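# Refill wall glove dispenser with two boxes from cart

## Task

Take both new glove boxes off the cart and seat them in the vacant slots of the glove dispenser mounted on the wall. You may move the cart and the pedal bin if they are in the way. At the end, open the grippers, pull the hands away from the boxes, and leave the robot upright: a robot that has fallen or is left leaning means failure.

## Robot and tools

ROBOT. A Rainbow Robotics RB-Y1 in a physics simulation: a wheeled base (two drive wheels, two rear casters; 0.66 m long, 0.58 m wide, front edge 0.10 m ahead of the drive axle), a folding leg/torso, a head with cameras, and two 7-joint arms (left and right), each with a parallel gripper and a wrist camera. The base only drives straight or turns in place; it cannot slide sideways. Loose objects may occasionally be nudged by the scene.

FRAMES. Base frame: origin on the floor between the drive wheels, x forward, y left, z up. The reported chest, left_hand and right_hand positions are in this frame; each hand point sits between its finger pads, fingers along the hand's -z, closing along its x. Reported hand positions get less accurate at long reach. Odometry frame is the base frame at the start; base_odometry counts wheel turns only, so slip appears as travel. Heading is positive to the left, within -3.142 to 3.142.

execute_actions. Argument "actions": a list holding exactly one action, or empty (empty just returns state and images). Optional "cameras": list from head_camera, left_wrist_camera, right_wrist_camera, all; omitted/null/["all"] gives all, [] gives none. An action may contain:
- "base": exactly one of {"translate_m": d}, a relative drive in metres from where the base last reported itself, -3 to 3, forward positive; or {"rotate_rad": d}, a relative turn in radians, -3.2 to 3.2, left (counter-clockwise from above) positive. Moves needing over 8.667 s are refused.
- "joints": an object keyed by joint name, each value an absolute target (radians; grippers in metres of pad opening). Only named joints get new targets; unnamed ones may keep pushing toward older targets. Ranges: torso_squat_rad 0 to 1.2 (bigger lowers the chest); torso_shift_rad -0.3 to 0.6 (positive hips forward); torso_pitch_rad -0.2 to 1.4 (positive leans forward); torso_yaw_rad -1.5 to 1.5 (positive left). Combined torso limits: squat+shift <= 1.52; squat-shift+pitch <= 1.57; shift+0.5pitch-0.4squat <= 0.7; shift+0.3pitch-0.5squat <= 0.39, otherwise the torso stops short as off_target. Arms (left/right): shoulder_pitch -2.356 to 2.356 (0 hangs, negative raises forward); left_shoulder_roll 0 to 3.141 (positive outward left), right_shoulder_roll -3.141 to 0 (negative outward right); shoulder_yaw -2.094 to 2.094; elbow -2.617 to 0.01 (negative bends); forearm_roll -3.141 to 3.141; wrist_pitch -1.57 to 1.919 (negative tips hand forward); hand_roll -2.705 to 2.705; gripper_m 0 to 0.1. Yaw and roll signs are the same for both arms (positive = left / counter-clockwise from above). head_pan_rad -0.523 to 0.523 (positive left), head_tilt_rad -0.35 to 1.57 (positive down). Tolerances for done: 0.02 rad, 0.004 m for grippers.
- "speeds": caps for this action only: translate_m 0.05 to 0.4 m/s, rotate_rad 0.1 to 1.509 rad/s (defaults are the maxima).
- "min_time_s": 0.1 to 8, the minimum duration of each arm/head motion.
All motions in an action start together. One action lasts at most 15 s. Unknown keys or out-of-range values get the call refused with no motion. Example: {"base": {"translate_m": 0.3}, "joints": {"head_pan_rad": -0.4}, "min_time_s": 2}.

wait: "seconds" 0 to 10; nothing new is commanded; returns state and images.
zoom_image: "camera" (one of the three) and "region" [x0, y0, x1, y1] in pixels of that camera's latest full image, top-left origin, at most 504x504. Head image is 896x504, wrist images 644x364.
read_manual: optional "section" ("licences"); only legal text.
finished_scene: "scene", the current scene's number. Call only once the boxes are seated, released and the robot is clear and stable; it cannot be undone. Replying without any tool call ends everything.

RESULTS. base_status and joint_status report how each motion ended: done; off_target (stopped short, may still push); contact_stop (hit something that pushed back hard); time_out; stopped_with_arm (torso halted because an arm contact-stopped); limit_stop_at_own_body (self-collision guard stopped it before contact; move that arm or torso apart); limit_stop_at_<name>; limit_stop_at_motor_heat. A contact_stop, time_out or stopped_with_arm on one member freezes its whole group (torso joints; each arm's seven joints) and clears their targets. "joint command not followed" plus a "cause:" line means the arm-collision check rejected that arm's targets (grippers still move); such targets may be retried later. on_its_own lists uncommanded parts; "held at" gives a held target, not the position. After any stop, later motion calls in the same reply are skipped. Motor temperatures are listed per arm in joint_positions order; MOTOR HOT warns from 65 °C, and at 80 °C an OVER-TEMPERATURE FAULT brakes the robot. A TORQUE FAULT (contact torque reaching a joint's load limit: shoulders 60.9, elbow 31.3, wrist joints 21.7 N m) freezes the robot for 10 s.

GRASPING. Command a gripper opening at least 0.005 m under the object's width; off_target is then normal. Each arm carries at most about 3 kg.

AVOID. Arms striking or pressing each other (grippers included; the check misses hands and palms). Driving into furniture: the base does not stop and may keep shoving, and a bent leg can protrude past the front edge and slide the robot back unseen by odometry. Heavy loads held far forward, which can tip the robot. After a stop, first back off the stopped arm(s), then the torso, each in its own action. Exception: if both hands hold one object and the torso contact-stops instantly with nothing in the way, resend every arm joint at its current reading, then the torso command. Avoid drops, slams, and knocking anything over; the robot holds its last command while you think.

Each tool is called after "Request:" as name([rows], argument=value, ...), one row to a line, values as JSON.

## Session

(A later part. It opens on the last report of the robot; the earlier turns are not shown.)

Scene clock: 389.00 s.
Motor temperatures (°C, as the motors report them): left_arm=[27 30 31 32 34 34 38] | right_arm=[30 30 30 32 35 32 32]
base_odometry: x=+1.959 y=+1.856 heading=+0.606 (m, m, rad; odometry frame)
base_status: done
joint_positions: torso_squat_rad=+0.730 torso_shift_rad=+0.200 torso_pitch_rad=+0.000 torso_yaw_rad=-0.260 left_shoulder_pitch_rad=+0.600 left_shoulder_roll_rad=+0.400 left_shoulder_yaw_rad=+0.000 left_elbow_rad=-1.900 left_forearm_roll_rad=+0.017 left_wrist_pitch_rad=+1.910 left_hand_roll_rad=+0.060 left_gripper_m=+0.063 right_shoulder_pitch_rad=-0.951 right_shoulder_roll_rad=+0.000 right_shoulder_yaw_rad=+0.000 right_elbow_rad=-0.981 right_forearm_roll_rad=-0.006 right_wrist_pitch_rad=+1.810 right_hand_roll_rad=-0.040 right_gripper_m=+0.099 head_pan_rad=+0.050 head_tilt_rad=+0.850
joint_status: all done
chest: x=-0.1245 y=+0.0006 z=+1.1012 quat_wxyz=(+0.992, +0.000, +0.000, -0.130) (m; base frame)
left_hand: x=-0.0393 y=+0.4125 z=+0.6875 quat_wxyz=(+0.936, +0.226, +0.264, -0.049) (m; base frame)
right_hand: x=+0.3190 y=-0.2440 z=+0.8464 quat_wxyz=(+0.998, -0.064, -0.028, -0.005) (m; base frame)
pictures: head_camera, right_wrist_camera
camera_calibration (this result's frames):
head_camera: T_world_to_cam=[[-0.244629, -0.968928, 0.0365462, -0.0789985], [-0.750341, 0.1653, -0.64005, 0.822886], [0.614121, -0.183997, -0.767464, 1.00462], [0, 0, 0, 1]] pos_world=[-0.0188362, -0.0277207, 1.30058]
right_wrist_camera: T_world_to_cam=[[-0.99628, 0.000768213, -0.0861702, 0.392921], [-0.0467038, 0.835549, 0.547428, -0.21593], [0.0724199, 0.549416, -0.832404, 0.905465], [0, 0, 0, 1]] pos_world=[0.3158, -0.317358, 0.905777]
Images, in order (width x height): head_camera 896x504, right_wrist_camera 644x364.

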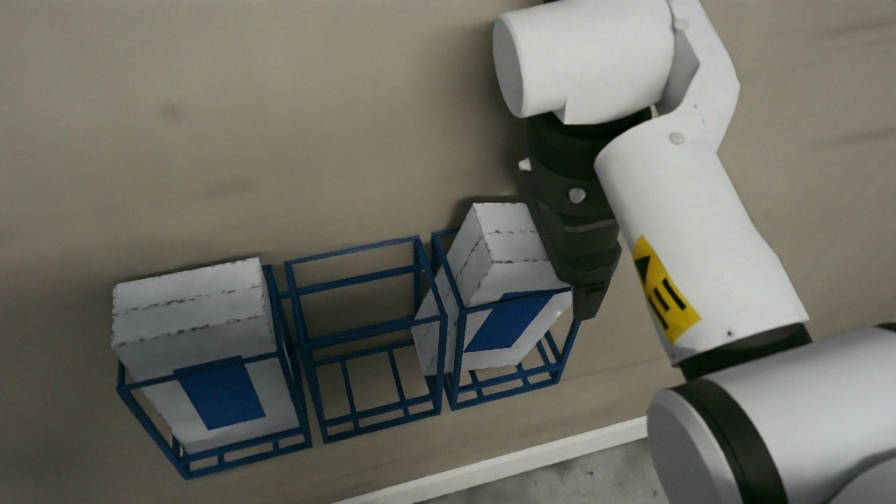

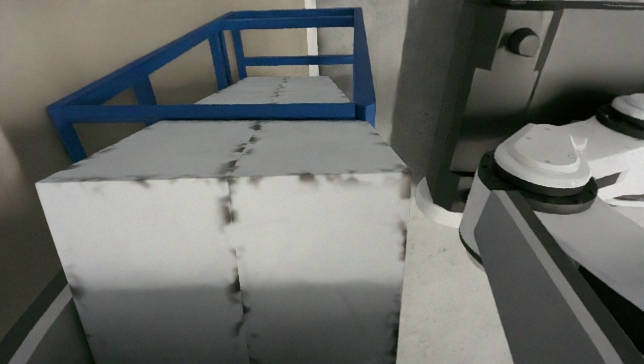

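Request:
execute_actions([
  {"joints":{"right_gripper_m":0.05}},
], cameras=[])

Request:
execute_actions([
  {"joints":{"torso_squat_rad":0.58,"right_shoulder_roll_rad":-0.12,"torso_yaw_rad":-0.16,"right_hand_roll_rad":-0.1},"min_time_s":2.5},
], cameras=["head_camera","right_wrist_camera"])

Scene clock: 395.47 s.
Motor temperatures (°C, as the motors report them): left_arm=[27 30 31 32 34 34 38] | right_arm=[30 30 30 32 34 33 32]
base_odometry: x=+1.959 y=+1.856 heading=+0.607 (m, m, rad; odometry frame)
base_status: not commanded
joint_positions: torso_squat_rad=+0.730 torso_shift_rad=+0.201 torso_pitch_rad=+0.000 torso_yaw_rad=-0.260 left_shoulder_pitch_rad=+0.600 left_shoulder_roll_rad=+0.400 left_shoulder_yaw_rad=+0.000 left_elbow_rad=-1.900 left_forearm_roll_rad=+0.017 left_wrist_pitch_rad=+1.910 left_hand_roll_rad=+0.060 left_gripper_m=+0.063 right_shoulder_pitch_rad=-0.956 right_shoulder_roll_rad=-0.002 right_shoulder_yaw_rad=+0.000 right_elbow_rad=-0.984 right_forearm_roll_rad=-0.005 right_wrist_pitch_rad=+1.806 right_hand_roll_rad=-0.040 right_gripper_m=+0.064 head_pan_rad=+0.050 head_tilt_rad=+0.850
joint_status: right_gripper_m off_target (ended at +0.064, target +0.050)
chest: x=-0.1240 y=+0.0006 z=+1.1011 quat_wxyz=(+0.992, +0.000, +0.000, -0.129) (m; base frame)
left_hand: x=-0.0392 y=+0.4126 z=+0.6874 quat_wxyz=(+0.936, +0.226, +0.265, -0.049) (m; base frame)
right_hand: x=+0.3225 y=-0.2443 z=+0.8496 quat_wxyz=(+0.997, -0.065, -0.034, -0.005) (m; base frame)
pictures: none
No camera images: the call's "cameras" was empty. Leave "cameras" out to get every camera's image.

Scene clock: 398.00 s.
Motor temperatures (°C, as the motors report them): left_arm=[27 30 31 32 34 34 38] | right_arm=[30 30 30 32 35 33 32]
base_odometry: x=+1.959 y=+1.856 heading=+0.606 (m, m, rad; odometry frame)
base_status: not commanded
joint_positions: torso_squat_rad=+0.585 torso_shift_rad=+0.198 torso_pitch_rad=-0.003 torso_yaw_rad=-0.164 left_shoulder_pitch_rad=+0.600 left_shoulder_roll_rad=+0.400 left_shoulder_yaw_rad=+0.000 left_elbow_rad=-1.900 left_forearm_roll_rad=+0.017 left_wrist_pitch_rad=+1.910 left_hand_roll_rad=+0.060 left_gripper_m=+0.063 right_shoulder_pitch_rad=-0.943 right_shoulder_roll_rad=-0.092 right_shoulder_yaw_rad=+0.002 right_elbow_rad=-0.979 right_forearm_roll_rad=-0.011 right_wrist_pitch_rad=+1.814 right_hand_roll_rad=-0.088 right_gripper_m=+0.061 head_pan_rad=+0.050 head_tilt_rad=+0.850
joint_status: torso_squat_rad contact_stop (moved -0.145 of -0.150); torso_yaw_rad contact_stop (moved +0.096 of +0.100); right_shoulder_roll_rad contact_stop (moved -0.090 of -0.118); the others done
on_its_own: right_shoulder_roll_rad is held at -0.096, not at your -0.120, since a contact_stop
chest: x=-0.1141 y=+0.0008 z=+1.1621 quat_wxyz=(+0.997, +0.000, -0.001, -0.082) (m; base frame)
left_hand: x=-0.0677 y=+0.4189 z=+0.7484 quat_wxyz=(+0.938, +0.213, +0.274, -0.004) (m; base frame)
right_hand: x=+0.3524 y=-0.2541 z=+0.9133 quat_wxyz=(+0.995, -0.090, -0.033, -0.016) (m; base frame)
pictures: head_camera, right_wrist_camera
camera_calibration (this result's frames):
head_camera: T_world_to_cam=[[-0.150719, -0.987905, 0.0364308, -0.0675821], [-0.761144, 0.0924496, -0.64196, 0.87068], [0.630828, -0.124485, -0.765872, 1.0451], [0, 0, 0, 1]] pos_world=[-0.00675431, -0.0171594, 1.36182]
right_wrist_camera: T_world_to_cam=[[-0.995152, 0.01761, -0.0967584, 0.445481], [-0.0336814, 0.863319, 0.503534, -0.199961], [0.0924006, 0.504352, -0.85854, 0.969603], [0, 0, 0, 1]] pos_world=[0.346995, -0.324236, 0.976234]
Images, in order (width x height): head_camera 896x504, right_wrist_camera 644x364.

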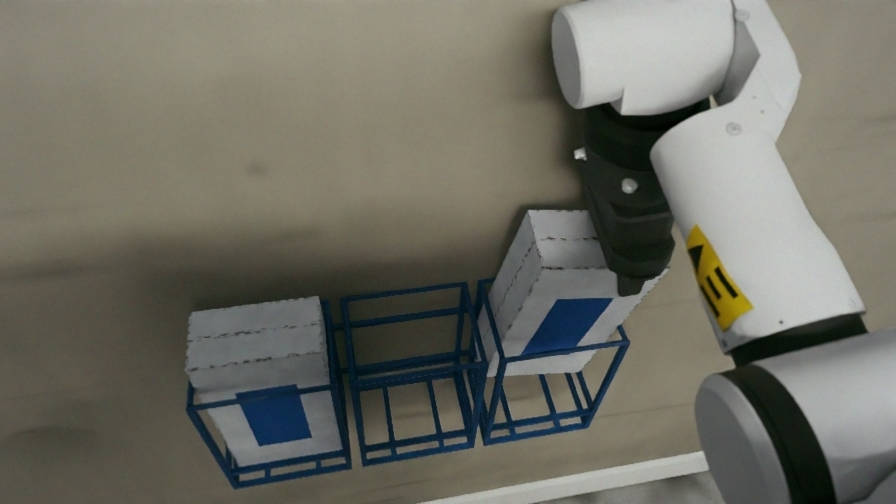

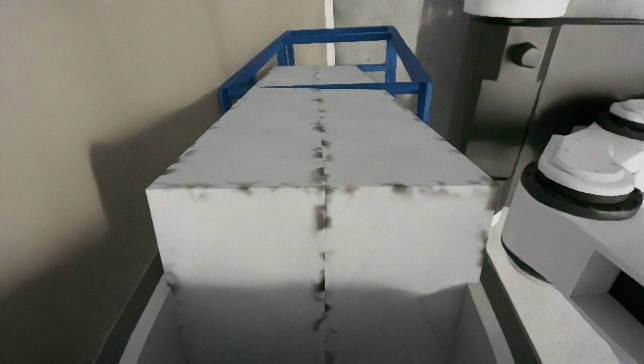

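Request:
execute_actions([
  {"base":{"translate_m":-0.035},"speeds":{"translate_m":0.05},"joints":{"right_gripper_m":0.05}},
], cameras=[])

Request:
execute_actions([
  {"base":{"translate_m":-0.02},"speeds":{"translate_m":0.05},"joints":{"torso_yaw_rad":-0.08,"torso_squat_rad":0.55,"torso_shift_rad":0.2,"torso_pitch_rad":0,"right_shoulder_roll_rad":-0.12,"right_hand_roll_rad":-0.18},"min_time_s":2},
], cameras=["head_camera","right_wrist_camera"])

Scene clock: 406.73 s.
Motor temperatures (°C, as the motors report them): left_arm=[27 30 31 32 34 34 38] | right_arm=[31 30 30 32 35 33 32]
base_odometry: x=+1.931 y=+1.836 heading=+0.608 (m, m, rad; odometry frame)
base_status: done
joint_positions: torso_squat_rad=+0.585 torso_shift_rad=+0.199 torso_pitch_rad=-0.001 torso_yaw_rad=-0.164 left_shoulder_pitch_rad=+0.600 left_shoulder_roll_rad=+0.400 left_shoulder_yaw_rad=+0.000 left_elbow_rad=-1.900 left_forearm_roll_rad=+0.017 left_wrist_pitch_rad=+1.910 left_hand_roll_rad=+0.060 left_gripper_m=+0.063 right_shoulder_pitch_rad=-0.946 right_shoulder_roll_rad=-0.095 right_shoulder_yaw_rad=+0.002 right_elbow_rad=-0.980 right_forearm_roll_rad=-0.010 right_wrist_pitch_rad=+1.811 right_hand_roll_rad=-0.088 right_gripper_m=+0.061 head_pan_rad=+0.050 head_tilt_rad=+0.850
joint_status: right_gripper_m off_target (ended at +0.061, target +0.050)
on_its_own: right_shoulder_roll_rad is held at -0.096, not at your -0.120, since a contact_stop
chest: x=-0.1128 y=+0.0008 z=+1.1621 quat_wxyz=(+0.997, +0.000, +0.000, -0.082) (m; base frame)
left_hand: x=-0.0673 y=+0.4189 z=+0.7483 quat_wxyz=(+0.938, +0.213, +0.274, -0.004) (m; base frame)
right_hand: x=+0.3550 y=-0.2557 z=+0.9144 quat_wxyz=(+0.995, -0.091, -0.035, -0.016) (m; base frame)
pictures: none
No camera images: the call's "cameras" was empty. Leave "cameras" out to get every camera's image.

Scene clock: 409.03 s.
Motor temperatures (°C, as the motors report them): left_arm=[27 30 31 32 34 34 38] | right_arm=[30 30 30 32 35 33 32]
base_odometry: x=+1.914 y=+1.824 heading=+0.609 (m, m, rad; odometry frame)
base_status: done
joint_positions: torso_squat_rad=+0.550 torso_shift_rad=+0.200 torso_pitch_rad=+0.000 torso_yaw_rad=-0.080 left_shoulder_pitch_rad=+0.600 left_shoulder_roll_rad=+0.400 left_shoulder_yaw_rad=+0.000 left_elbow_rad=-1.900 left_forearm_roll_rad=+0.017 left_wrist_pitch_rad=+1.910 left_hand_roll_rad=+0.060 left_gripper_m=+0.063 right_shoulder_pitch_rad=-0.945 right_shoulder_roll_rad=-0.120 right_shoulder_yaw_rad=+0.002 right_elbow_rad=-0.979 right_forearm_roll_rad=-0.009 right_wrist_pitch_rad=+1.813 right_hand_roll_rad=-0.180 right_gripper_m=+0.061 head_pan_rad=+0.050 head_tilt_rad=+0.850
joint_status: all done
chest: x=-0.1094 y=+0.0007 z=+1.1748 quat_wxyz=(+0.999, +0.000, +0.000, -0.040) (m; base frame)
left_hand: x=-0.0994 y=+0.4212 z=+0.7610 quat_wxyz=(+0.937, +0.201, +0.284, +0.035) (m; base frame)
right_hand: x=+0.3788 y=-0.2305 z=+0.9284 quat_wxyz=(+0.994, -0.096, -0.043, -0.030) (m; base frame)
pictures: head_camera, right_wrist_camera
camera_calibration (this result's frames):
head_camera: T_world_to_cam=[[-0.06719, -0.997066, 0.0366754, -0.0586166], [-0.768109, 0.028231, -0.639696, 0.879065], [0.636784, -0.0711519, -0.767753, 1.0546], [0, 0, 0, 1]] pos_world=[-0.000269761, -0.008225, 1.37415]
right_wrist_camera: T_world_to_cam=[[-0.991932, 0.0436591, -0.119016, 0.498273], [-0.0208547, 0.869838, 0.492897, -0.220542], [0.125044, 0.491402, -0.86191, 0.956068], [0, 0, 0, 1]] pos_world=[0.370103, -0.299732, 0.992051]
Images, in order (width x height): head_camera 896x504, right_wrist_camera 644x364.

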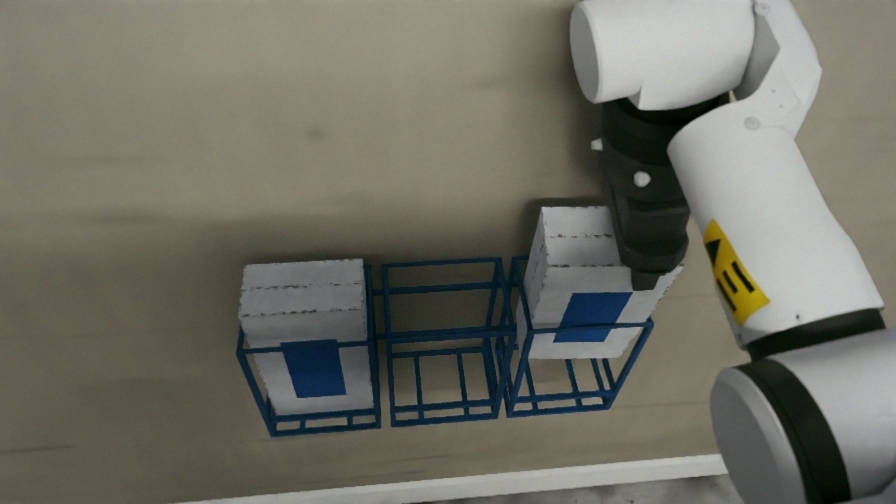

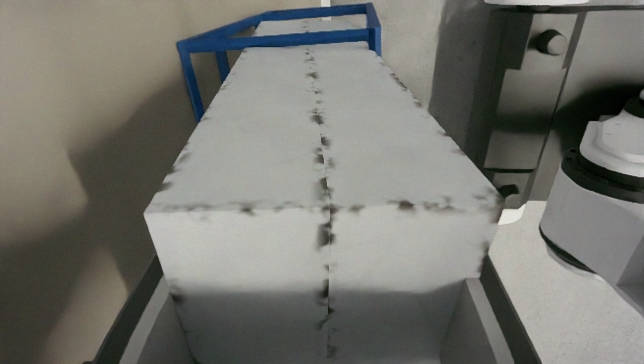

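Request:
execute_actions([
  {"base":{"translate_m":0.02},"speeds":{"translate_m":0.05},"joints":{"torso_squat_rad":0.7},"min_time_s":1},
], cameras=["head_camera"])

Request:
execute_actions([
  {"joints":{"right_gripper_m":0.085}},
], cameras=["head_camera"])

action 0: "min_time_s" has no arm or head joint beside it: it slows only arm and head motions. Command such a joint too, or leave it out

Scene clock: 414.80 s.
Motor temperatures (°C, as the motors report them): left_arm=[27 30 31 32 34 34 38] | right_arm=[30 30 30 32 34 33 32]
base_odometry: x=+1.914 y=+1.824 heading=+0.609 (m, m, rad; odometry frame)
base_status: not commanded
joint_positions: torso_squat_rad=+0.550 torso_shift_rad=+0.200 torso_pitch_rad=+0.000 torso_yaw_rad=-0.080 left_shoulder_pitch_rad=+0.600 left_shoulder_roll_rad=+0.400 left_shoulder_yaw_rad=+0.000 left_elbow_rad=-1.900 left_forearm_roll_rad=+0.017 left_wrist_pitch_rad=+1.910 left_hand_roll_rad=+0.060 left_gripper_m=+0.063 right_shoulder_pitch_rad=-0.945 right_shoulder_roll_rad=-0.120 right_shoulder_yaw_rad=+0.002 right_elbow_rad=-0.979 right_forearm_roll_rad=-0.009 right_wrist_pitch_rad=+1.813 right_hand_roll_rad=-0.180 right_gripper_m=+0.085 head_pan_rad=+0.050 head_tilt_rad=+0.850
joint_status: all done
chest: x=-0.1094 y=+0.0007 z=+1.1748 quat_wxyz=(+0.999, +0.000, +0.000, -0.040) (m; base frame)
left_hand: x=-0.0995 y=+0.4212 z=+0.7610 quat_wxyz=(+0.937, +0.201, +0.284, +0.035) (m; base frame)
right_hand: x=+0.3788 y=-0.2306 z=+0.9284 quat_wxyz=(+0.994, -0.096, -0.043, -0.030) (m; base frame)
pictures: head_camera
camera_calibration (this result's frames):
head_camera: T_world_to_cam=[[-0.0671897, -0.997066, 0.0366755, -0.0586167], [-0.768109, 0.0282307, -0.639696, 0.879065], [0.636784, -0.0711518, -0.767752, 1.0546], [0, 0, 0, 1]] pos_world=[-0.000270028, -0.00822483, 1.37415]
Images, in order (width x height): head_camera 896x504.

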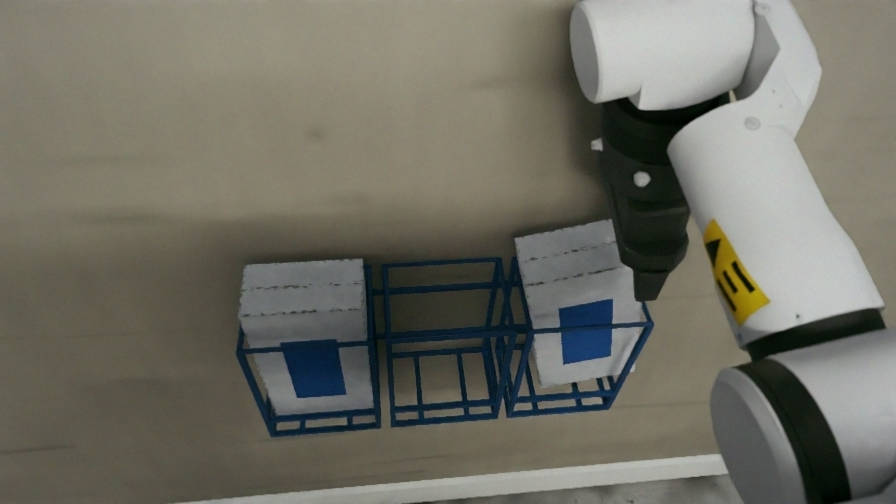

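Request:
execute_actions([
  {"joints":{"torso_squat_rad":0.3}},
], cameras=[])

Request:
execute_actions([
  {"base":{"translate_m":-0.3},"joints":{"head_tilt_rad":0.7,"right_shoulder_roll_rad":-0.5}},
], cameras=["head_camera"])

Scene clock: 420.10 s.
Motor temperatures (°C, as the motors report them): left_arm=[27 30 31 32 34 34 38] | right_arm=[30 30 30 32 34 33 32]
base_odometry: x=+1.914 y=+1.824 heading=+0.609 (m, m, rad; odometry frame)
base_status: not commanded
joint_positions: torso_squat_rad=+0.300 torso_shift_rad=+0.200 torso_pitch_rad=+0.000 torso_yaw_rad=-0.080 left_shoulder_pitch_rad=+0.600 left_shoulder_roll_rad=+0.400 left_shoulder_yaw_rad=+0.000 left_elbow_rad=-1.900 left_forearm_roll_rad=+0.017 left_wrist_pitch_rad=+1.910 left_hand_roll_rad=+0.060 left_gripper_m=+0.063 right_shoulder_pitch_rad=-0.945 right_shoulder_roll_rad=-0.120 right_shoulder_yaw_rad=+0.002 right_elbow_rad=-0.979 right_forearm_roll_rad=-0.009 right_wrist_pitch_rad=+1.813 right_hand_roll_rad=-0.180 right_gripper_m=+0.085 head_pan_rad=+0.050 head_tilt_rad=+0.850
joint_status: all done
chest: x=-0.0950 y=+0.0008 z=+1.2453 quat_wxyz=(+0.999, +0.000, +0.000, -0.040) (m; base frame)
left_hand: x=-0.0852 y=+0.4213 z=+0.8316 quat_wxyz=(+0.937, +0.201, +0.284, +0.035) (m; base frame)
right_hand: x=+0.3931 y=-0.2306 z=+0.9989 quat_wxyz=(+0.994, -0.096, -0.043, -0.030) (m; base frame)
pictures: none
No camera images: the call's "cameras" was empty. Leave "cameras" out to get every camera's image.

Scene clock: 422.90 s.
Motor temperatures (°C, as the motors report them): left_arm=[27 30 31 32 34 34 38] | right_arm=[30 30 30 32 34 33 32]
base_odometry: x=+1.668 y=+1.653 heading=+0.607 (m, m, rad; odometry frame)
base_status: done
joint_positions: torso_squat_rad=+0.300 torso_shift_rad=+0.200 torso_pitch_rad=+0.000 torso_yaw_rad=-0.080 left_shoulder_pitch_rad=+0.600 left_shoulder_roll_rad=+0.400 left_shoulder_yaw_rad=+0.000 left_elbow_rad=-1.900 left_forearm_roll_rad=+0.017 left_wrist_pitch_rad=+1.910 left_hand_roll_rad=+0.060 left_gripper_m=+0.063 right_shoulder_pitch_rad=-0.945 right_shoulder_roll_rad=-0.500 right_shoulder_yaw_rad=+0.002 right_elbow_rad=-0.979 right_forearm_roll_rad=-0.009 right_wrist_pitch_rad=+1.813 right_hand_roll_rad=-0.180 right_gripper_m=+0.085 head_pan_rad=+0.050 head_tilt_rad=+0.700
joint_status: all done
chest: x=-0.0952 y=+0.0007 z=+1.2453 quat_wxyz=(+0.999, +0.000, +0.000, -0.040) (m; base frame)
left_hand: x=-0.0851 y=+0.4212 z=+0.8316 quat_wxyz=(+0.937, +0.201, +0.283, +0.035) (m; base frame)
right_hand: x=+0.3836 y=-0.4452 z=+1.0712 quat_wxyz=(+0.959, -0.213, -0.075, -0.172) (m; base frame)
pictures: head_camera
camera_calibration (this result's frames):
head_camera: T_world_to_cam=[[-0.0721777, -0.996922, 0.0306212, -0.0518636], [-0.663793, 0.0250991, -0.747495, 1.0985], [0.744426, -0.0742786, -0.663561, 0.957049], [0, 0, 0, 1]] pos_world=[0.0129793, -0.00818704, 1.45777]
Images, in order (width x height): head_camera 896x504.

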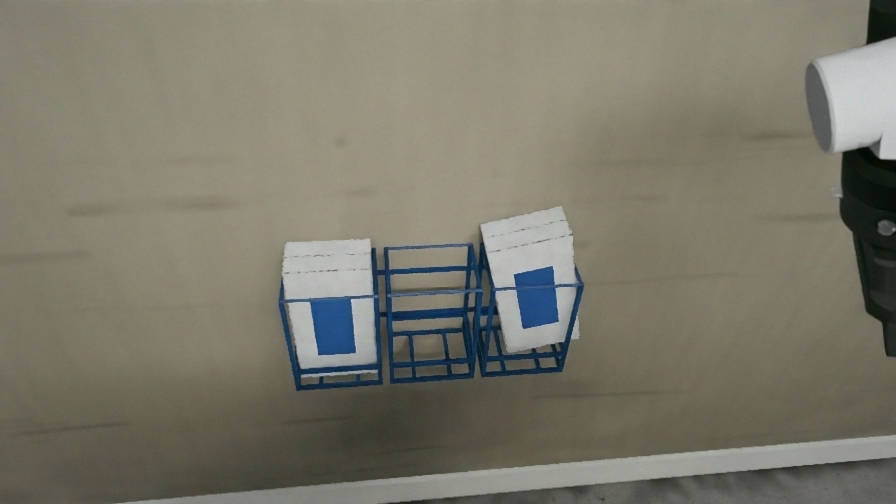

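Request:
execute_actions([
  {"joints":{"torso_yaw_rad":0.12,"right_shoulder_roll_rad":-0.25,"right_hand_roll_rad":-0.22,"right_gripper_m":0.1,"torso_squat_rad":0.45,"head_pan_rad":-0.3,"head_tilt_rad":0.85,"right_shoulder_pitch_rad":-0.95,"right_wrist_pitch_rad":1.81}},
], cameras=[])

Scene clock: 437.30 s.
Motor temperatures (°C, as the motors report them): left_arm=[27 30 31 32 34 34 38] | right_arm=[30 30 30 32 34 32 32]
base_odometry: x=+1.668 y=+1.653 heading=+0.607 (m, m, rad; odometry frame)
base_status: not commanded
joint_positions: torso_squat_rad=+0.450 torso_shift_rad=+0.200 torso_pitch_rad=+0.000 torso_yaw_rad=+0.120 left_shoulder_pitch_rad=+0.600 left_shoulder_roll_rad=+0.400 left_shoulder_yaw_rad=+0.000 left_elbow_rad=-1.900 left_forearm_roll_rad=+0.017 left_wrist_pitch_rad=+1.910 left_hand_roll_rad=+0.060 left_gripper_m=+0.063 right_shoulder_pitch_rad=-0.950 right_shoulder_roll_rad=-0.250 right_shoulder_yaw_rad=+0.002 right_elbow_rad=-0.978 right_forearm_roll_rad=-0.010 right_wrist_pitch_rad=+1.810 right_hand_roll_rad=-0.220 right_gripper_m=+0.099 head_pan_rad=-0.300 head_tilt_rad=+0.850
joint_status: all done
chest: x=-0.1029 y=+0.0007 z=+1.2077 quat_wxyz=(+0.998, +0.000, +0.000, +0.060) (m; base frame)
left_hand: x=-0.1765 y=+0.4148 z=+0.7939 quat_wxyz=(+0.929, +0.172, +0.302, +0.128) (m; base frame)
right_hand: x=+0.4430 y=-0.2008 z=+0.9830 quat_wxyz=(+0.989, -0.128, -0.074, +0.001) (m; base frame)
pictures: none
No camera images: the call's "cameras" was empty. Leave "cameras" out to get every camera's image.

Request:
execute_actions([
  {"base":{"translate_m":0.25},"speeds":{"translate_m":0.12},"joints":{"right_wrist_pitch_rad":1.86}},
], cameras=["head_camera","right_wrist_camera"])

Scene clock: 444.73 s.
Motor temperatures (°C, as the motors report them): left_arm=[27 30 31 32 34 34 38] | right_arm=[31 30 30 32 33 32 32]
base_odometry: x=+1.873 y=+1.796 heading=+0.606 (m, m, rad; odometry frame)
base_status: done
joint_positions: torso_squat_rad=+0.450 torso_shift_rad=+0.200 torso_pitch_rad=+0.000 torso_yaw_rad=+0.120 left_shoulder_pitch_rad=+0.600 left_shoulder_roll_rad=+0.400 left_shoulder_yaw_rad=+0.000 left_elbow_rad=-1.900 left_forearm_roll_rad=+0.017 left_wrist_pitch_rad=+1.910 left_hand_roll_rad=+0.060 left_gripper_m=+0.063 right_shoulder_pitch_rad=-0.950 right_shoulder_roll_rad=-0.250 right_shoulder_yaw_rad=+0.002 right_elbow_rad=-0.978 right_forearm_roll_rad=-0.010 right_wrist_pitch_rad=+1.860 right_hand_roll_rad=-0.220 right_gripper_m=+0.099 head_pan_rad=-0.300 head_tilt_rad=+0.850
joint_status: all done
chest: x=-0.1027 y=+0.0007 z=+1.2077 quat_wxyz=(+0.998, +0.000, +0.000, +0.060) (m; base frame)
left_hand: x=-0.1765 y=+0.4148 z=+0.7939 quat_wxyz=(+0.929, +0.172, +0.302, +0.128) (m; base frame)
right_hand: x=+0.4318 y=-0.2034 z=+0.9822 quat_wxyz=(+0.990, -0.134, -0.049, -0.003) (m; base frame)
pictures: head_camera, right_wrist_camera
camera_calibration (this result's frames):
head_camera: T_world_to_cam=[[-0.215419, -0.975834, 0.0366429, -0.0670118], [-0.755167, 0.142681, -0.639816, 0.905803], [0.619126, -0.1655, -0.767654, 1.07477], [0, 0, 0, 1]] pos_world=[0.00417999, -0.0167588, 1.40705]
right_wrist_camera: T_world_to_cam=[[-0.991854, -0.0176651, -0.126149, 0.550625], [-0.0698375, 0.903639, 0.422563, -0.172388], [0.106528, 0.427931, -0.897511, 1.01247], [0, 0, 0, 1]] pos_world=[0.426244, -0.267765, 1.05101]
Images, in order (width x height): head_camera 896x504, right_wrist_camera 644x364.

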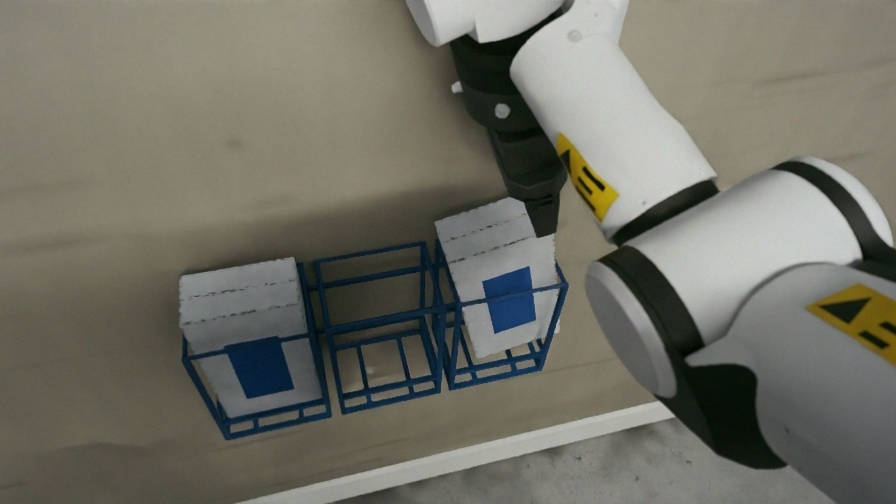

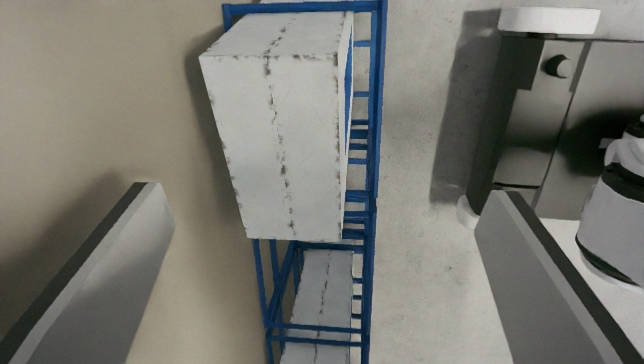

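Request:
execute_actions([
  {"base":{"translate_m":0.03},"speeds":{"translate_m":0.05},"joints":{"torso_squat_rad":0.76}},
], cameras=["head_camera","right_wrist_camera"])

Scene clock: 450.50 s.
Motor temperatures (°C, as the motors report them): left_arm=[27 30 31 32 34 34 38] | right_arm=[31 30 30 32 33 32 32]
base_odometry: x=+1.898 y=+1.813 heading=+0.604 (m, m, rad; odometry frame)
base_status: done
joint_positions: torso_squat_rad=+0.760 torso_shift_rad=+0.200 torso_pitch_rad=+0.000 torso_yaw_rad=+0.120 left_shoulder_pitch_rad=+0.600 left_shoulder_roll_rad=+0.400 left_shoulder_yaw_rad=+0.000 left_elbow_rad=-1.900 left_forearm_roll_rad=+0.017 left_wrist_pitch_rad=+1.910 left_hand_roll_rad=+0.060 left_gripper_m=+0.063 right_shoulder_pitch_rad=-0.950 right_shoulder_roll_rad=-0.250 right_shoulder_yaw_rad=+0.002 right_elbow_rad=-0.979 right_forearm_roll_rad=-0.009 right_wrist_pitch_rad=+1.860 right_hand_roll_rad=-0.220 right_gripper_m=+0.099 head_pan_rad=-0.300 head_tilt_rad=+0.850
joint_status: all done
chest: x=-0.1273 y=+0.0006 z=+1.0872 quat_wxyz=(+0.998, +0.000, +0.000, +0.060) (m; base frame)
left_hand: x=-0.2010 y=+0.4147 z=+0.6734 quat_wxyz=(+0.929, +0.172, +0.302, +0.128) (m; base frame)
right_hand: x=+0.4075 y=-0.2036 z=+0.8621 quat_wxyz=(+0.990, -0.134, -0.050, -0.003) (m; base frame)
pictures: head_camera, right_wrist_camera
camera_calibration (this result's frames):
head_camera: T_world_to_cam=[[-0.215433, -0.975833, 0.0365776, -0.0679362], [-0.754986, 0.142687, -0.640028, 0.810445], [0.619342, -0.165499, -0.76748, 0.997327], [0, 0, 0, 1]] pos_world=[-0.0204465, -0.0168777, 1.28662]
right_wrist_camera: T_world_to_cam=[[-0.991742, -0.0176661, -0.127026, 0.512038], [-0.0702008, 0.903684, 0.422407, -0.122933], [0.107329, 0.427836, -0.897461, 0.906983], [0, 0, 0, 1]] pos_world=[0.401834, -0.267901, 0.930952]
Images, in order (width x height): head_camera 896x504, right_wrist_camera 644x364.

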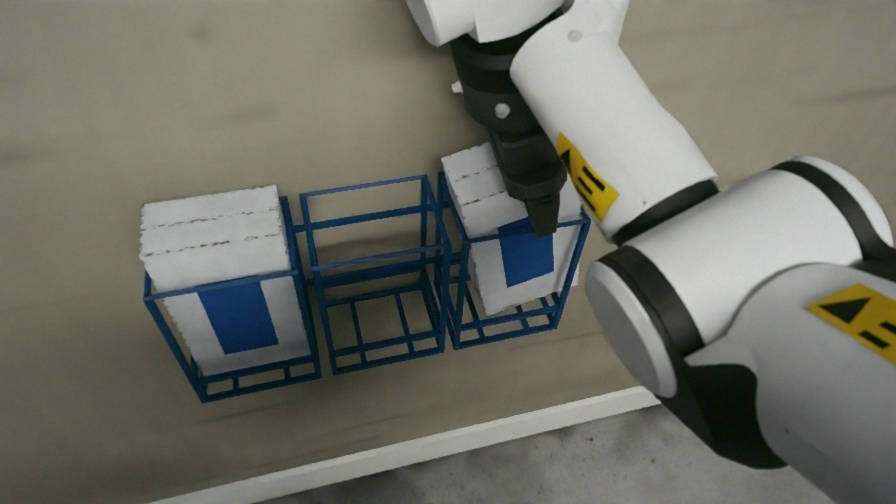

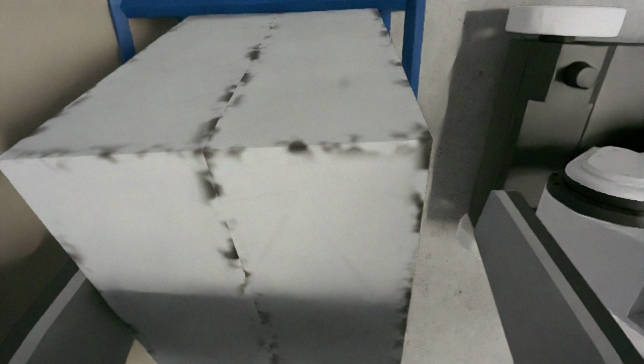

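Grip, lift a little, straighten.

Request:
execute_actions([
  {"joints":{"right_gripper_m":0.05}},
], cameras=[])

Request:
execute_actions([
  {"base":{"translate_m":-0.015},"speeds":{"translate_m":0.05},"joints":{"torso_squat_rad":0.66}},
], cameras=[])

Request:
execute_actions([
  {"base":{"translate_m":0.07},"speeds":{"translate_m":0.05},"joints":{"torso_yaw_rad":-0.17,"right_shoulder_roll_rad":-0.03,"right_hand_roll_rad":-0.12},"min_time_s":2.5},
], cameras=["head_camera","right_wrist_camera"])

Scene clock: 456.47 s.
Motor temperatures (°C, as the motors report them): left_arm=[27 30 31 32 34 34 38] | right_arm=[31 30 30 32 33 32 32]
base_odometry: x=+1.898 y=+1.813 heading=+0.604 (m, m, rad; odometry frame)
base_status: not commanded
joint_positions: torso_squat_rad=+0.760 torso_shift_rad=+0.200 torso_pitch_rad=+0.000 torso_yaw_rad=+0.120 left_shoulder_pitch_rad=+0.600 left_shoulder_roll_rad=+0.400 left_shoulder_yaw_rad=+0.000 left_elbow_rad=-1.900 left_forearm_roll_rad=+0.017 left_wrist_pitch_rad=+1.910 left_hand_roll_rad=+0.060 left_gripper_m=+0.063 right_shoulder_pitch_rad=-0.951 right_shoulder_roll_rad=-0.251 right_shoulder_yaw_rad=+0.002 right_elbow_rad=-0.979 right_forearm_roll_rad=-0.009 right_wrist_pitch_rad=+1.859 right_hand_roll_rad=-0.220 right_gripper_m=+0.061 head_pan_rad=-0.300 head_tilt_rad=+0.850
joint_status: right_gripper_m off_target (ended at +0.061, target +0.050)
chest: x=-0.1272 y=+0.0006 z=+1.0872 quat_wxyz=(+0.998, +0.000, +0.000, +0.060) (m; base frame)
left_hand: x=-0.2009 y=+0.4147 z=+0.6734 quat_wxyz=(+0.929, +0.172, +0.302, +0.128) (m; base frame)
right_hand: x=+0.4081 y=-0.2036 z=+0.8626 quat_wxyz=(+0.990, -0.134, -0.051, -0.003) (m; base frame)
pictures: none
No camera images: the call's "cameras" was empty. Leave "cameras" out to get every camera's image.

Scene clock: 457.57 s.
Motor temperatures (°C, as the motors report them): left_arm=[27 30 31 32 34 34 38] | right_arm=[31 30 30 31 33 32 32]
base_odometry: x=+1.886 y=+1.804 heading=+0.604 (m, m, rad; odometry frame)
base_status: done
joint_positions: torso_squat_rad=+0.660 torso_shift_rad=+0.200 torso_pitch_rad=+0.000 torso_yaw_rad=+0.120 left_shoulder_pitch_rad=+0.600 left_shoulder_roll_rad=+0.400 left_shoulder_yaw_rad=+0.000 left_elbow_rad=-1.900 left_forearm_roll_rad=+0.017 left_wrist_pitch_rad=+1.910 left_hand_roll_rad=+0.060 left_gripper_m=+0.063 right_shoulder_pitch_rad=-0.950 right_shoulder_roll_rad=-0.249 right_shoulder_yaw_rad=+0.002 right_elbow_rad=-0.978 right_forearm_roll_rad=-0.010 right_wrist_pitch_rad=+1.860 right_hand_roll_rad=-0.220 right_gripper_m=+0.061 head_pan_rad=-0.300 head_tilt_rad=+0.850
joint_status: all done
chest: x=-0.1179 y=+0.0006 z=+1.1319 quat_wxyz=(+0.998, +0.000, +0.000, +0.060) (m; base frame)
left_hand: x=-0.1919 y=+0.4147 z=+0.7182 quat_wxyz=(+0.929, +0.172, +0.302, +0.129) (m; base frame)
right_hand: x=+0.4166 y=-0.2031 z=+0.9062 quat_wxyz=(+0.990, -0.133, -0.049, -0.002) (m; base frame)
pictures: none
No camera images: the call's "cameras" was empty. Leave "cameras" out to get every camera's image.

Scene clock: 460.37 s.
Motor temperatures (°C, as the motors report them): left_arm=[27 30 31 32 34 34 38] | right_arm=[30 30 30 31 34 32 32]
base_odometry: x=+1.943 y=+1.844 heading=+0.603 (m, m, rad; odometry frame)
base_status: done
joint_positions: torso_squat_rad=+0.660 torso_shift_rad=+0.200 torso_pitch_rad=+0.000 torso_yaw_rad=-0.080 left_shoulder_pitch_rad=+0.600 left_shoulder_roll_rad=+0.400 left_shoulder_yaw_rad=+0.000 left_elbow_rad=-1.900 left_forearm_roll_rad=+0.017 left_wrist_pitch_rad=+1.910 left_hand_roll_rad=+0.060 left_gripper_m=+0.063 right_shoulder_pitch_rad=-0.952 right_shoulder_roll_rad=-0.039 right_shoulder_yaw_rad=+0.002 right_elbow_rad=-0.980 right_forearm_roll_rad=-0.006 right_wrist_pitch_rad=+1.860 right_hand_roll_rad=-0.120 right_gripper_m=+0.059 head_pan_rad=-0.300 head_tilt_rad=+0.850
joint_status: torso_yaw_rad contact_stop (moved -0.200 of -0.290); the others done
on_its_own: torso_yaw_rad is held at -0.079, not at your -0.170, since a contact_stop
chest: x=-0.1182 y=+0.0005 z=+1.1319 quat_wxyz=(+0.999, +0.000, +0.000, -0.040) (m; base frame)
left_hand: x=-0.1081 y=+0.4210 z=+0.7182 quat_wxyz=(+0.937, +0.201, +0.283, +0.035) (m; base frame)
right_hand: x=+0.3551 y=-0.1848 z=+0.8805 quat_wxyz=(+0.997, -0.076, -0.015, +0.029) (m; base frame)
pictures: head_camera, right_wrist_camera
camera_calibration (this result's frames):
head_camera: T_world_to_cam=[[-0.404581, -0.913781, 0.0363047, -0.0898344], [-0.711602, 0.289634, -0.640105, 0.851073], [0.574401, -0.284809, -0.767429, 1.02065], [0, 0, 0, 1]] pos_world=[-0.0169833, -0.0378977, 1.33132]
right_wrist_camera: T_world_to_cam=[[-0.996278, -0.0671203, -0.0540817, 0.390994], [-0.0855745, 0.845459, 0.52714, -0.248927], [0.0103421, 0.529806, -0.848056, 0.930863], [0, 0, 0, 1]] pos_world=[0.358609, -0.256475, 0.941789]
Images, in order (width x height): head_camera 896x504, right_wrist_camera 644x364.

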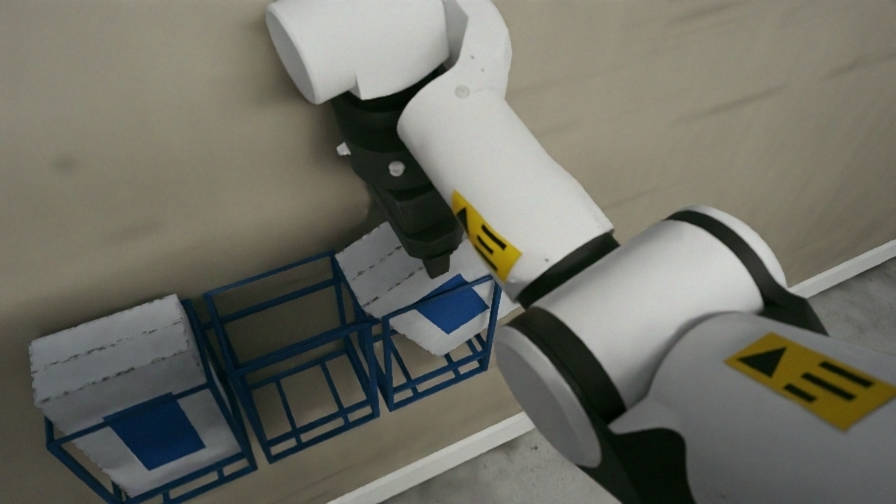

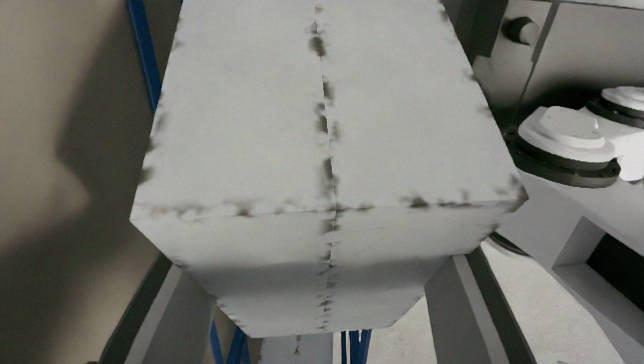

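Request:
execute_actions([
  {"base":{"translate_m":0.015},"speeds":{"translate_m":0.05},"joints":{"torso_yaw_rad":-0.22,"torso_squat_rad":0.5,"right_shoulder_roll_rad":-0.03,"right_gripper_m":0.05}},
], cameras=["head_camera","right_wrist_camera"])

Scene clock: 466.87 s.
Motor temperatures (°C, as the motors report them): left_arm=[27 30 31 32 34 34 38] | right_arm=[30 31 30 31 36 32 32]
base_odometry: x=+1.956 y=+1.852 heading=+0.602 (m, m, rad; odometry frame)
base_status: done
joint_positions: torso_squat_rad=+0.500 torso_shift_rad=+0.200 torso_pitch_rad=+0.001 torso_yaw_rad=-0.220 left_shoulder_pitch_rad=+0.600 left_shoulder_roll_rad=+0.400 left_shoulder_yaw_rad=+0.000 left_elbow_rad=-1.900 left_forearm_roll_rad=+0.017 left_wrist_pitch_rad=+1.910 left_hand_roll_rad=+0.060 left_gripper_m=+0.063 right_shoulder_pitch_rad=-0.950 right_shoulder_roll_rad=-0.029 right_shoulder_yaw_rad=+0.002 right_elbow_rad=-0.978 right_forearm_roll_rad=-0.010 right_wrist_pitch_rad=+1.860 right_hand_roll_rad=-0.120 right_gripper_m=+0.059 head_pan_rad=-0.300 head_tilt_rad=+0.850
joint_status: right_gripper_m off_target (ended at +0.059, target +0.050); the others done
chest: x=-0.1055 y=+0.0006 z=+1.1919 quat_wxyz=(+0.994, +0.000, +0.000, -0.110) (m; base frame)
left_hand: x=-0.0372 y=+0.4157 z=+0.7782 quat_wxyz=(+0.937, +0.220, +0.269, -0.030) (m; base frame)
right_hand: x=+0.3357 y=-0.2430 z=+0.9376 quat_wxyz=(+0.997, -0.072, -0.007, -0.037) (m; base frame)
pictures: head_camera, right_wrist_camera
camera_calibration (this result's frames):
head_camera: T_world_to_cam=[[-0.528337, -0.848234, 0.0368608, -0.100468], [-0.664716, 0.386239, -0.63951, 0.902658], [0.528217, -0.362378, -0.767899, 1.05523], [0, 0, 0, 1]] pos_world=[-0.0104615, -0.0514682, 1.39127]
right_wrist_camera: T_world_to_cam=[[-0.996713, 0.0658457, -0.0471938, 0.396858], [0.0304508, 0.844343, 0.534936, -0.277964], [0.075071, 0.531741, -0.843573, 0.984859], [0, 0, 0, 1]] pos_world=[0.330083, -0.315125, 0.998223]
Images, in order (width x height): head_camera 896x504, right_wrist_camera 644x364.

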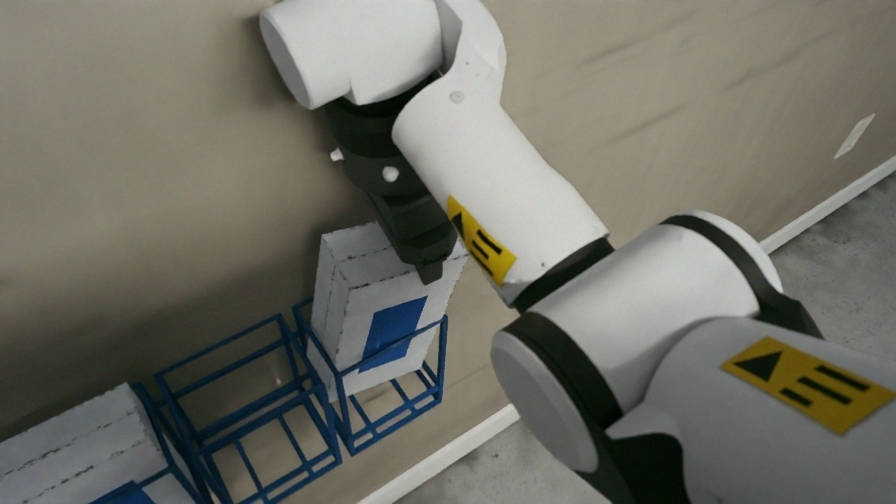

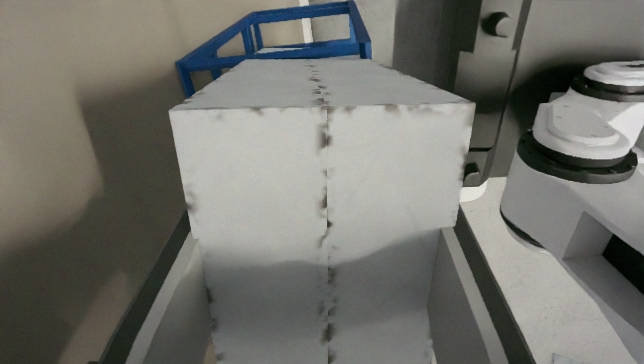

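Request:
execute_actions([
  {"joints":{"head_pan_rad":0.1,"right_hand_roll_rad":-0.06,"torso_yaw_rad":-0.19}},
], cameras=["head_camera"])

Scene clock: 471.70 s.
Motor temperatures (°C, as the motors report them): left_arm=[27 30 31 32 34 34 38] | right_arm=[30 31 30 31 36 32 32]
base_odometry: x=+1.956 y=+1.852 heading=+0.602 (m, m, rad; odometry frame)
base_status: not commanded
joint_positions: torso_squat_rad=+0.500 torso_shift_rad=+0.200 torso_pitch_rad=+0.001 torso_yaw_rad=-0.190 left_shoulder_pitch_rad=+0.600 left_shoulder_roll_rad=+0.400 left_shoulder_yaw_rad=+0.000 left_elbow_rad=-1.900 left_forearm_roll_rad=+0.017 left_wrist_pitch_rad=+1.910 left_hand_roll_rad=+0.060 left_gripper_m=+0.063 right_shoulder_pitch_rad=-0.950 right_shoulder_roll_rad=-0.029 right_shoulder_yaw_rad=+0.002 right_elbow_rad=-0.978 right_forearm_roll_rad=-0.010 right_wrist_pitch_rad=+1.860 right_hand_roll_rad=-0.060 right_gripper_m=+0.059 head_pan_rad=+0.100 head_tilt_rad=+0.850
joint_status: all done
chest: x=-0.1056 y=+0.0007 z=+1.1919 quat_wxyz=(+0.995, +0.000, +0.000, -0.095) (m; base frame)
left_hand: x=-0.0497 y=+0.4175 z=+0.7782 quat_wxyz=(+0.937, +0.216, +0.272, -0.016) (m; base frame)
right_hand: x=+0.3427 y=-0.2298 z=+0.9376 quat_wxyz=(+0.997, -0.073, -0.005, +0.008) (m; base frame)
pictures: head_camera
camera_calibration (this result's frames):
head_camera: T_world_to_cam=[[-0.126847, -0.991245, 0.0366573, -0.0664163], [-0.7653, 0.0742888, -0.639373, 0.892781], [0.631052, -0.109156, -0.768022, 1.06508], [0, 0, 0, 1]] pos_world=[0.00269914, -0.0158981, 1.39126]
Images, in order (width x height): head_camera 896x504.

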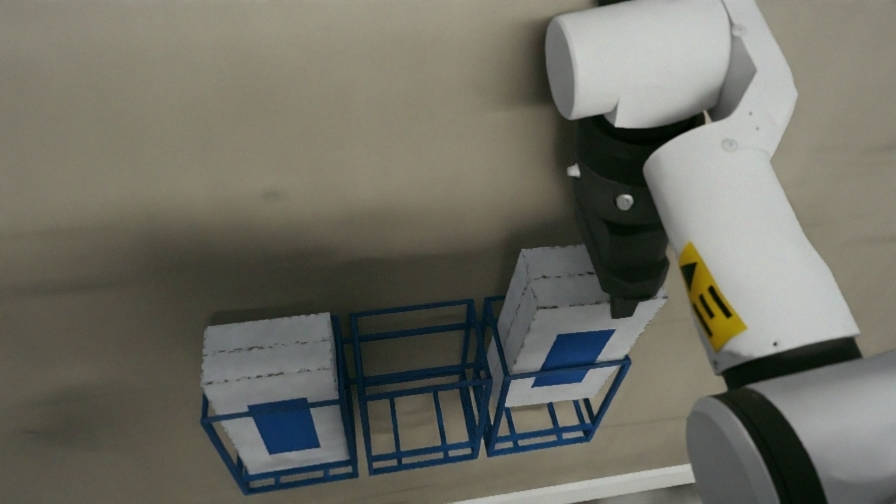

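Request:
execute_actions([
  {"base":{"translate_m":-0.03},"speeds":{"translate_m":0.05},"joints":{"torso_yaw_rad":-0.11,"right_hand_roll_rad":-0.14},"min_time_s":1.5},
], cameras=["head_camera"])

Scene clock: 477.93 s.
Motor temperatures (°C, as the motors report them): left_arm=[27 30 31 32 34 34 38] | right_arm=[30 30 30 31 35 32 32]
base_odometry: x=+1.931 y=+1.835 heading=+0.602 (m, m, rad; odometry frame)
base_status: done
joint_positions: torso_squat_rad=+0.500 torso_shift_rad=+0.200 torso_pitch_rad=+0.000 torso_yaw_rad=-0.110 left_shoulder_pitch_rad=+0.600 left_shoulder_roll_rad=+0.400 left_shoulder_yaw_rad=+0.000 left_elbow_rad=-1.900 left_forearm_roll_rad=+0.017 left_wrist_pitch_rad=+1.910 left_hand_roll_rad=+0.060 left_gripper_m=+0.063 right_shoulder_pitch_rad=-0.950 right_shoulder_roll_rad=-0.031 right_shoulder_yaw_rad=+0.002 right_elbow_rad=-0.979 right_forearm_roll_rad=-0.009 right_wrist_pitch_rad=+1.859 right_hand_roll_rad=-0.140 right_gripper_m=+0.059 head_pan_rad=+0.100 head_tilt_rad=+0.850
joint_status: all done
chest: x=-0.1056 y=+0.0007 z=+1.1920 quat_wxyz=(+0.998, +0.000, +0.000, -0.055) (m; base frame)
left_hand: x=-0.0831 y=+0.4207 z=+0.7782 quat_wxyz=(+0.937, +0.205, +0.281, +0.021) (m; base frame)
right_hand: x=+0.3602 y=-0.1941 z=+0.9382 quat_wxyz=(+0.997, -0.073, -0.012, +0.007) (m; base frame)
pictures: head_camera
camera_calibration (this result's frames):
head_camera: T_world_to_cam=[[-0.0473117, -0.998209, 0.0365999, -0.0579537], [-0.768667, 0.012984, -0.639517, 0.89258], [0.637897, -0.0583898, -0.767905, 1.06569], [0, 0, 0, 1]] pos_world=[0.00355209, -0.00721351, 1.39129]
Images, in order (width x height): head_camera 896x504.

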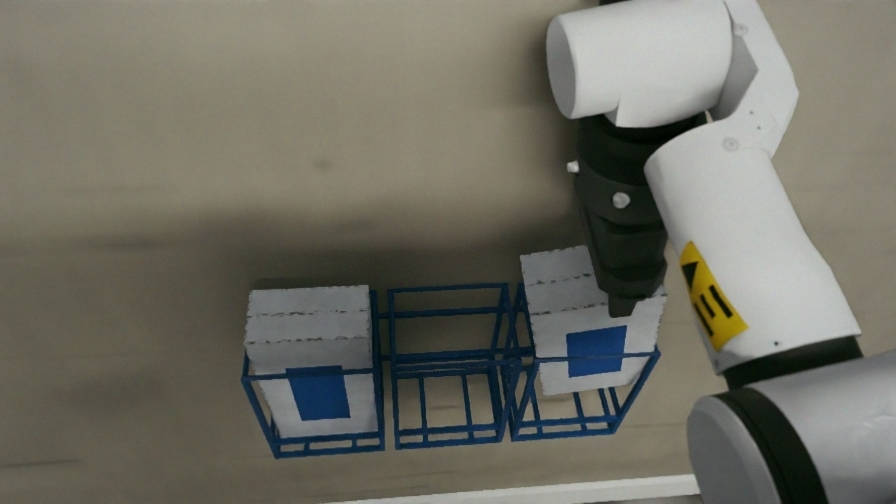

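Request:
execute_actions([
  {"base":{"translate_m":0.01},"speeds":{"translate_m":0.05},"joints":{"torso_yaw_rad":-0.145,"right_hand_roll_rad":-0.11}},
], cameras=[])

Request:
execute_actions([
  {"base":{"translate_m":0.012},"speeds":{"translate_m":0.05},"joints":{"torso_squat_rad":0.68}},
], cameras=["head_camera"])

Scene clock: 486.00 s.
Motor temperatures (°C, as the motors report them): left_arm=[27 30 31 32 34 34 38] | right_arm=[30 30 30 31 35 32 32]
base_odometry: x=+1.939 y=+1.841 heading=+0.602 (m, m, rad; odometry frame)
base_status: done
joint_positions: torso_squat_rad=+0.500 torso_shift_rad=+0.200 torso_pitch_rad=+0.000 torso_yaw_rad=-0.145 left_shoulder_pitch_rad=+0.600 left_shoulder_roll_rad=+0.400 left_shoulder_yaw_rad=+0.000 left_elbow_rad=-1.900 left_forearm_roll_rad=+0.017 left_wrist_pitch_rad=+1.910 left_hand_roll_rad=+0.060 left_gripper_m=+0.063 right_shoulder_pitch_rad=-0.950 right_shoulder_roll_rad=-0.030 right_shoulder_yaw_rad=+0.002 right_elbow_rad=-0.979 right_forearm_roll_rad=-0.009 right_wrist_pitch_rad=+1.859 right_hand_roll_rad=-0.110 right_gripper_m=+0.059 head_pan_rad=+0.100 head_tilt_rad=+0.850
joint_status: all done
chest: x=-0.1056 y=+0.0007 z=+1.1920 quat_wxyz=(+0.997, +0.000, +0.000, -0.072) (m; base frame)
left_hand: x=-0.0685 y=+0.4196 z=+0.7782 quat_wxyz=(+0.938, +0.210, +0.277, +0.005) (m; base frame)
right_hand: x=+0.3530 y=-0.2099 z=+0.9381 quat_wxyz=(+0.997, -0.073, -0.010, +0.005) (m; base frame)
pictures: none
No camera images: the call's "cameras" was empty. Leave "cameras" out to get every camera's image.

Scene clock: 487.40 s.
Motor temperatures (°C, as the motors report them): left_arm=[27 30 31 32 34 34 38] | right_arm=[30 30 30 31 35 32 32]
base_odometry: x=+1.949 y=+1.848 heading=+0.602 (m, m, rad; odometry frame)
base_status: done
joint_positions: torso_squat_rad=+0.680 torso_shift_rad=+0.200 torso_pitch_rad=-0.001 torso_yaw_rad=-0.145 left_shoulder_pitch_rad=+0.600 left_shoulder_roll_rad=+0.400 left_shoulder_yaw_rad=+0.000 left_elbow_rad=-1.900 left_forearm_roll_rad=+0.017 left_wrist_pitch_rad=+1.910 left_hand_roll_rad=+0.060 left_gripper_m=+0.063 right_shoulder_pitch_rad=-0.956 right_shoulder_roll_rad=-0.032 right_shoulder_yaw_rad=+0.002 right_elbow_rad=-0.983 right_forearm_roll_rad=-0.009 right_wrist_pitch_rad=+1.858 right_hand_roll_rad=-0.110 right_gripper_m=+0.059 head_pan_rad=+0.100 head_tilt_rad=+0.850
joint_status: all done
chest: x=-0.1200 y=+0.0007 z=+1.1234 quat_wxyz=(+0.997, +0.000, +0.000, -0.072) (m; base frame)
left_hand: x=-0.0824 y=+0.4196 z=+0.7096 quat_wxyz=(+0.938, +0.210, +0.277, +0.005) (m; base frame)
right_hand: x=+0.3421 y=-0.2102 z=+0.8742 quat_wxyz=(+0.997, -0.074, -0.016, +0.005) (m; base frame)
pictures: head_camera
camera_calibration (this result's frames):
head_camera: T_world_to_cam=[[-0.0821284, -0.995945, 0.0367082, -0.0604251], [-0.76709, 0.039656, -0.640312, 0.83874], [0.636261, -0.0807464, -0.767237, 1.02127], [0, 0, 0, 1]] pos_world=[-0.0113649, -0.0109776, 1.32283]
Images, in order (width x height): head_camera 896x504.

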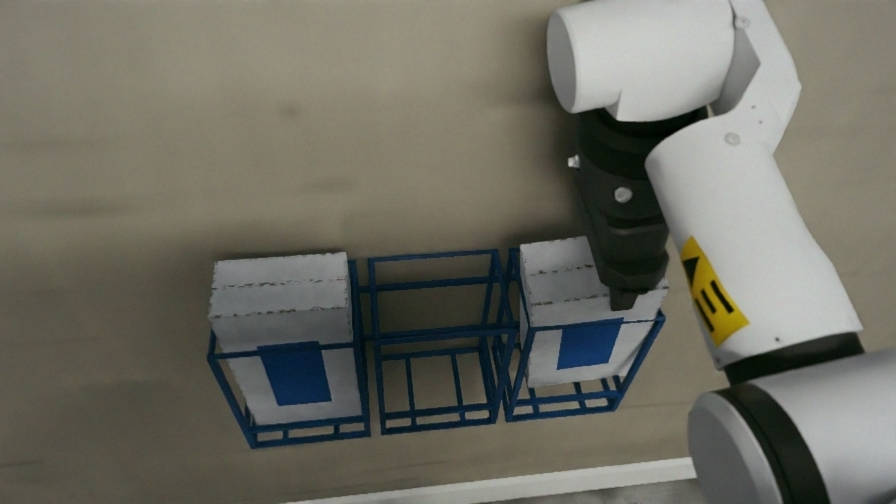

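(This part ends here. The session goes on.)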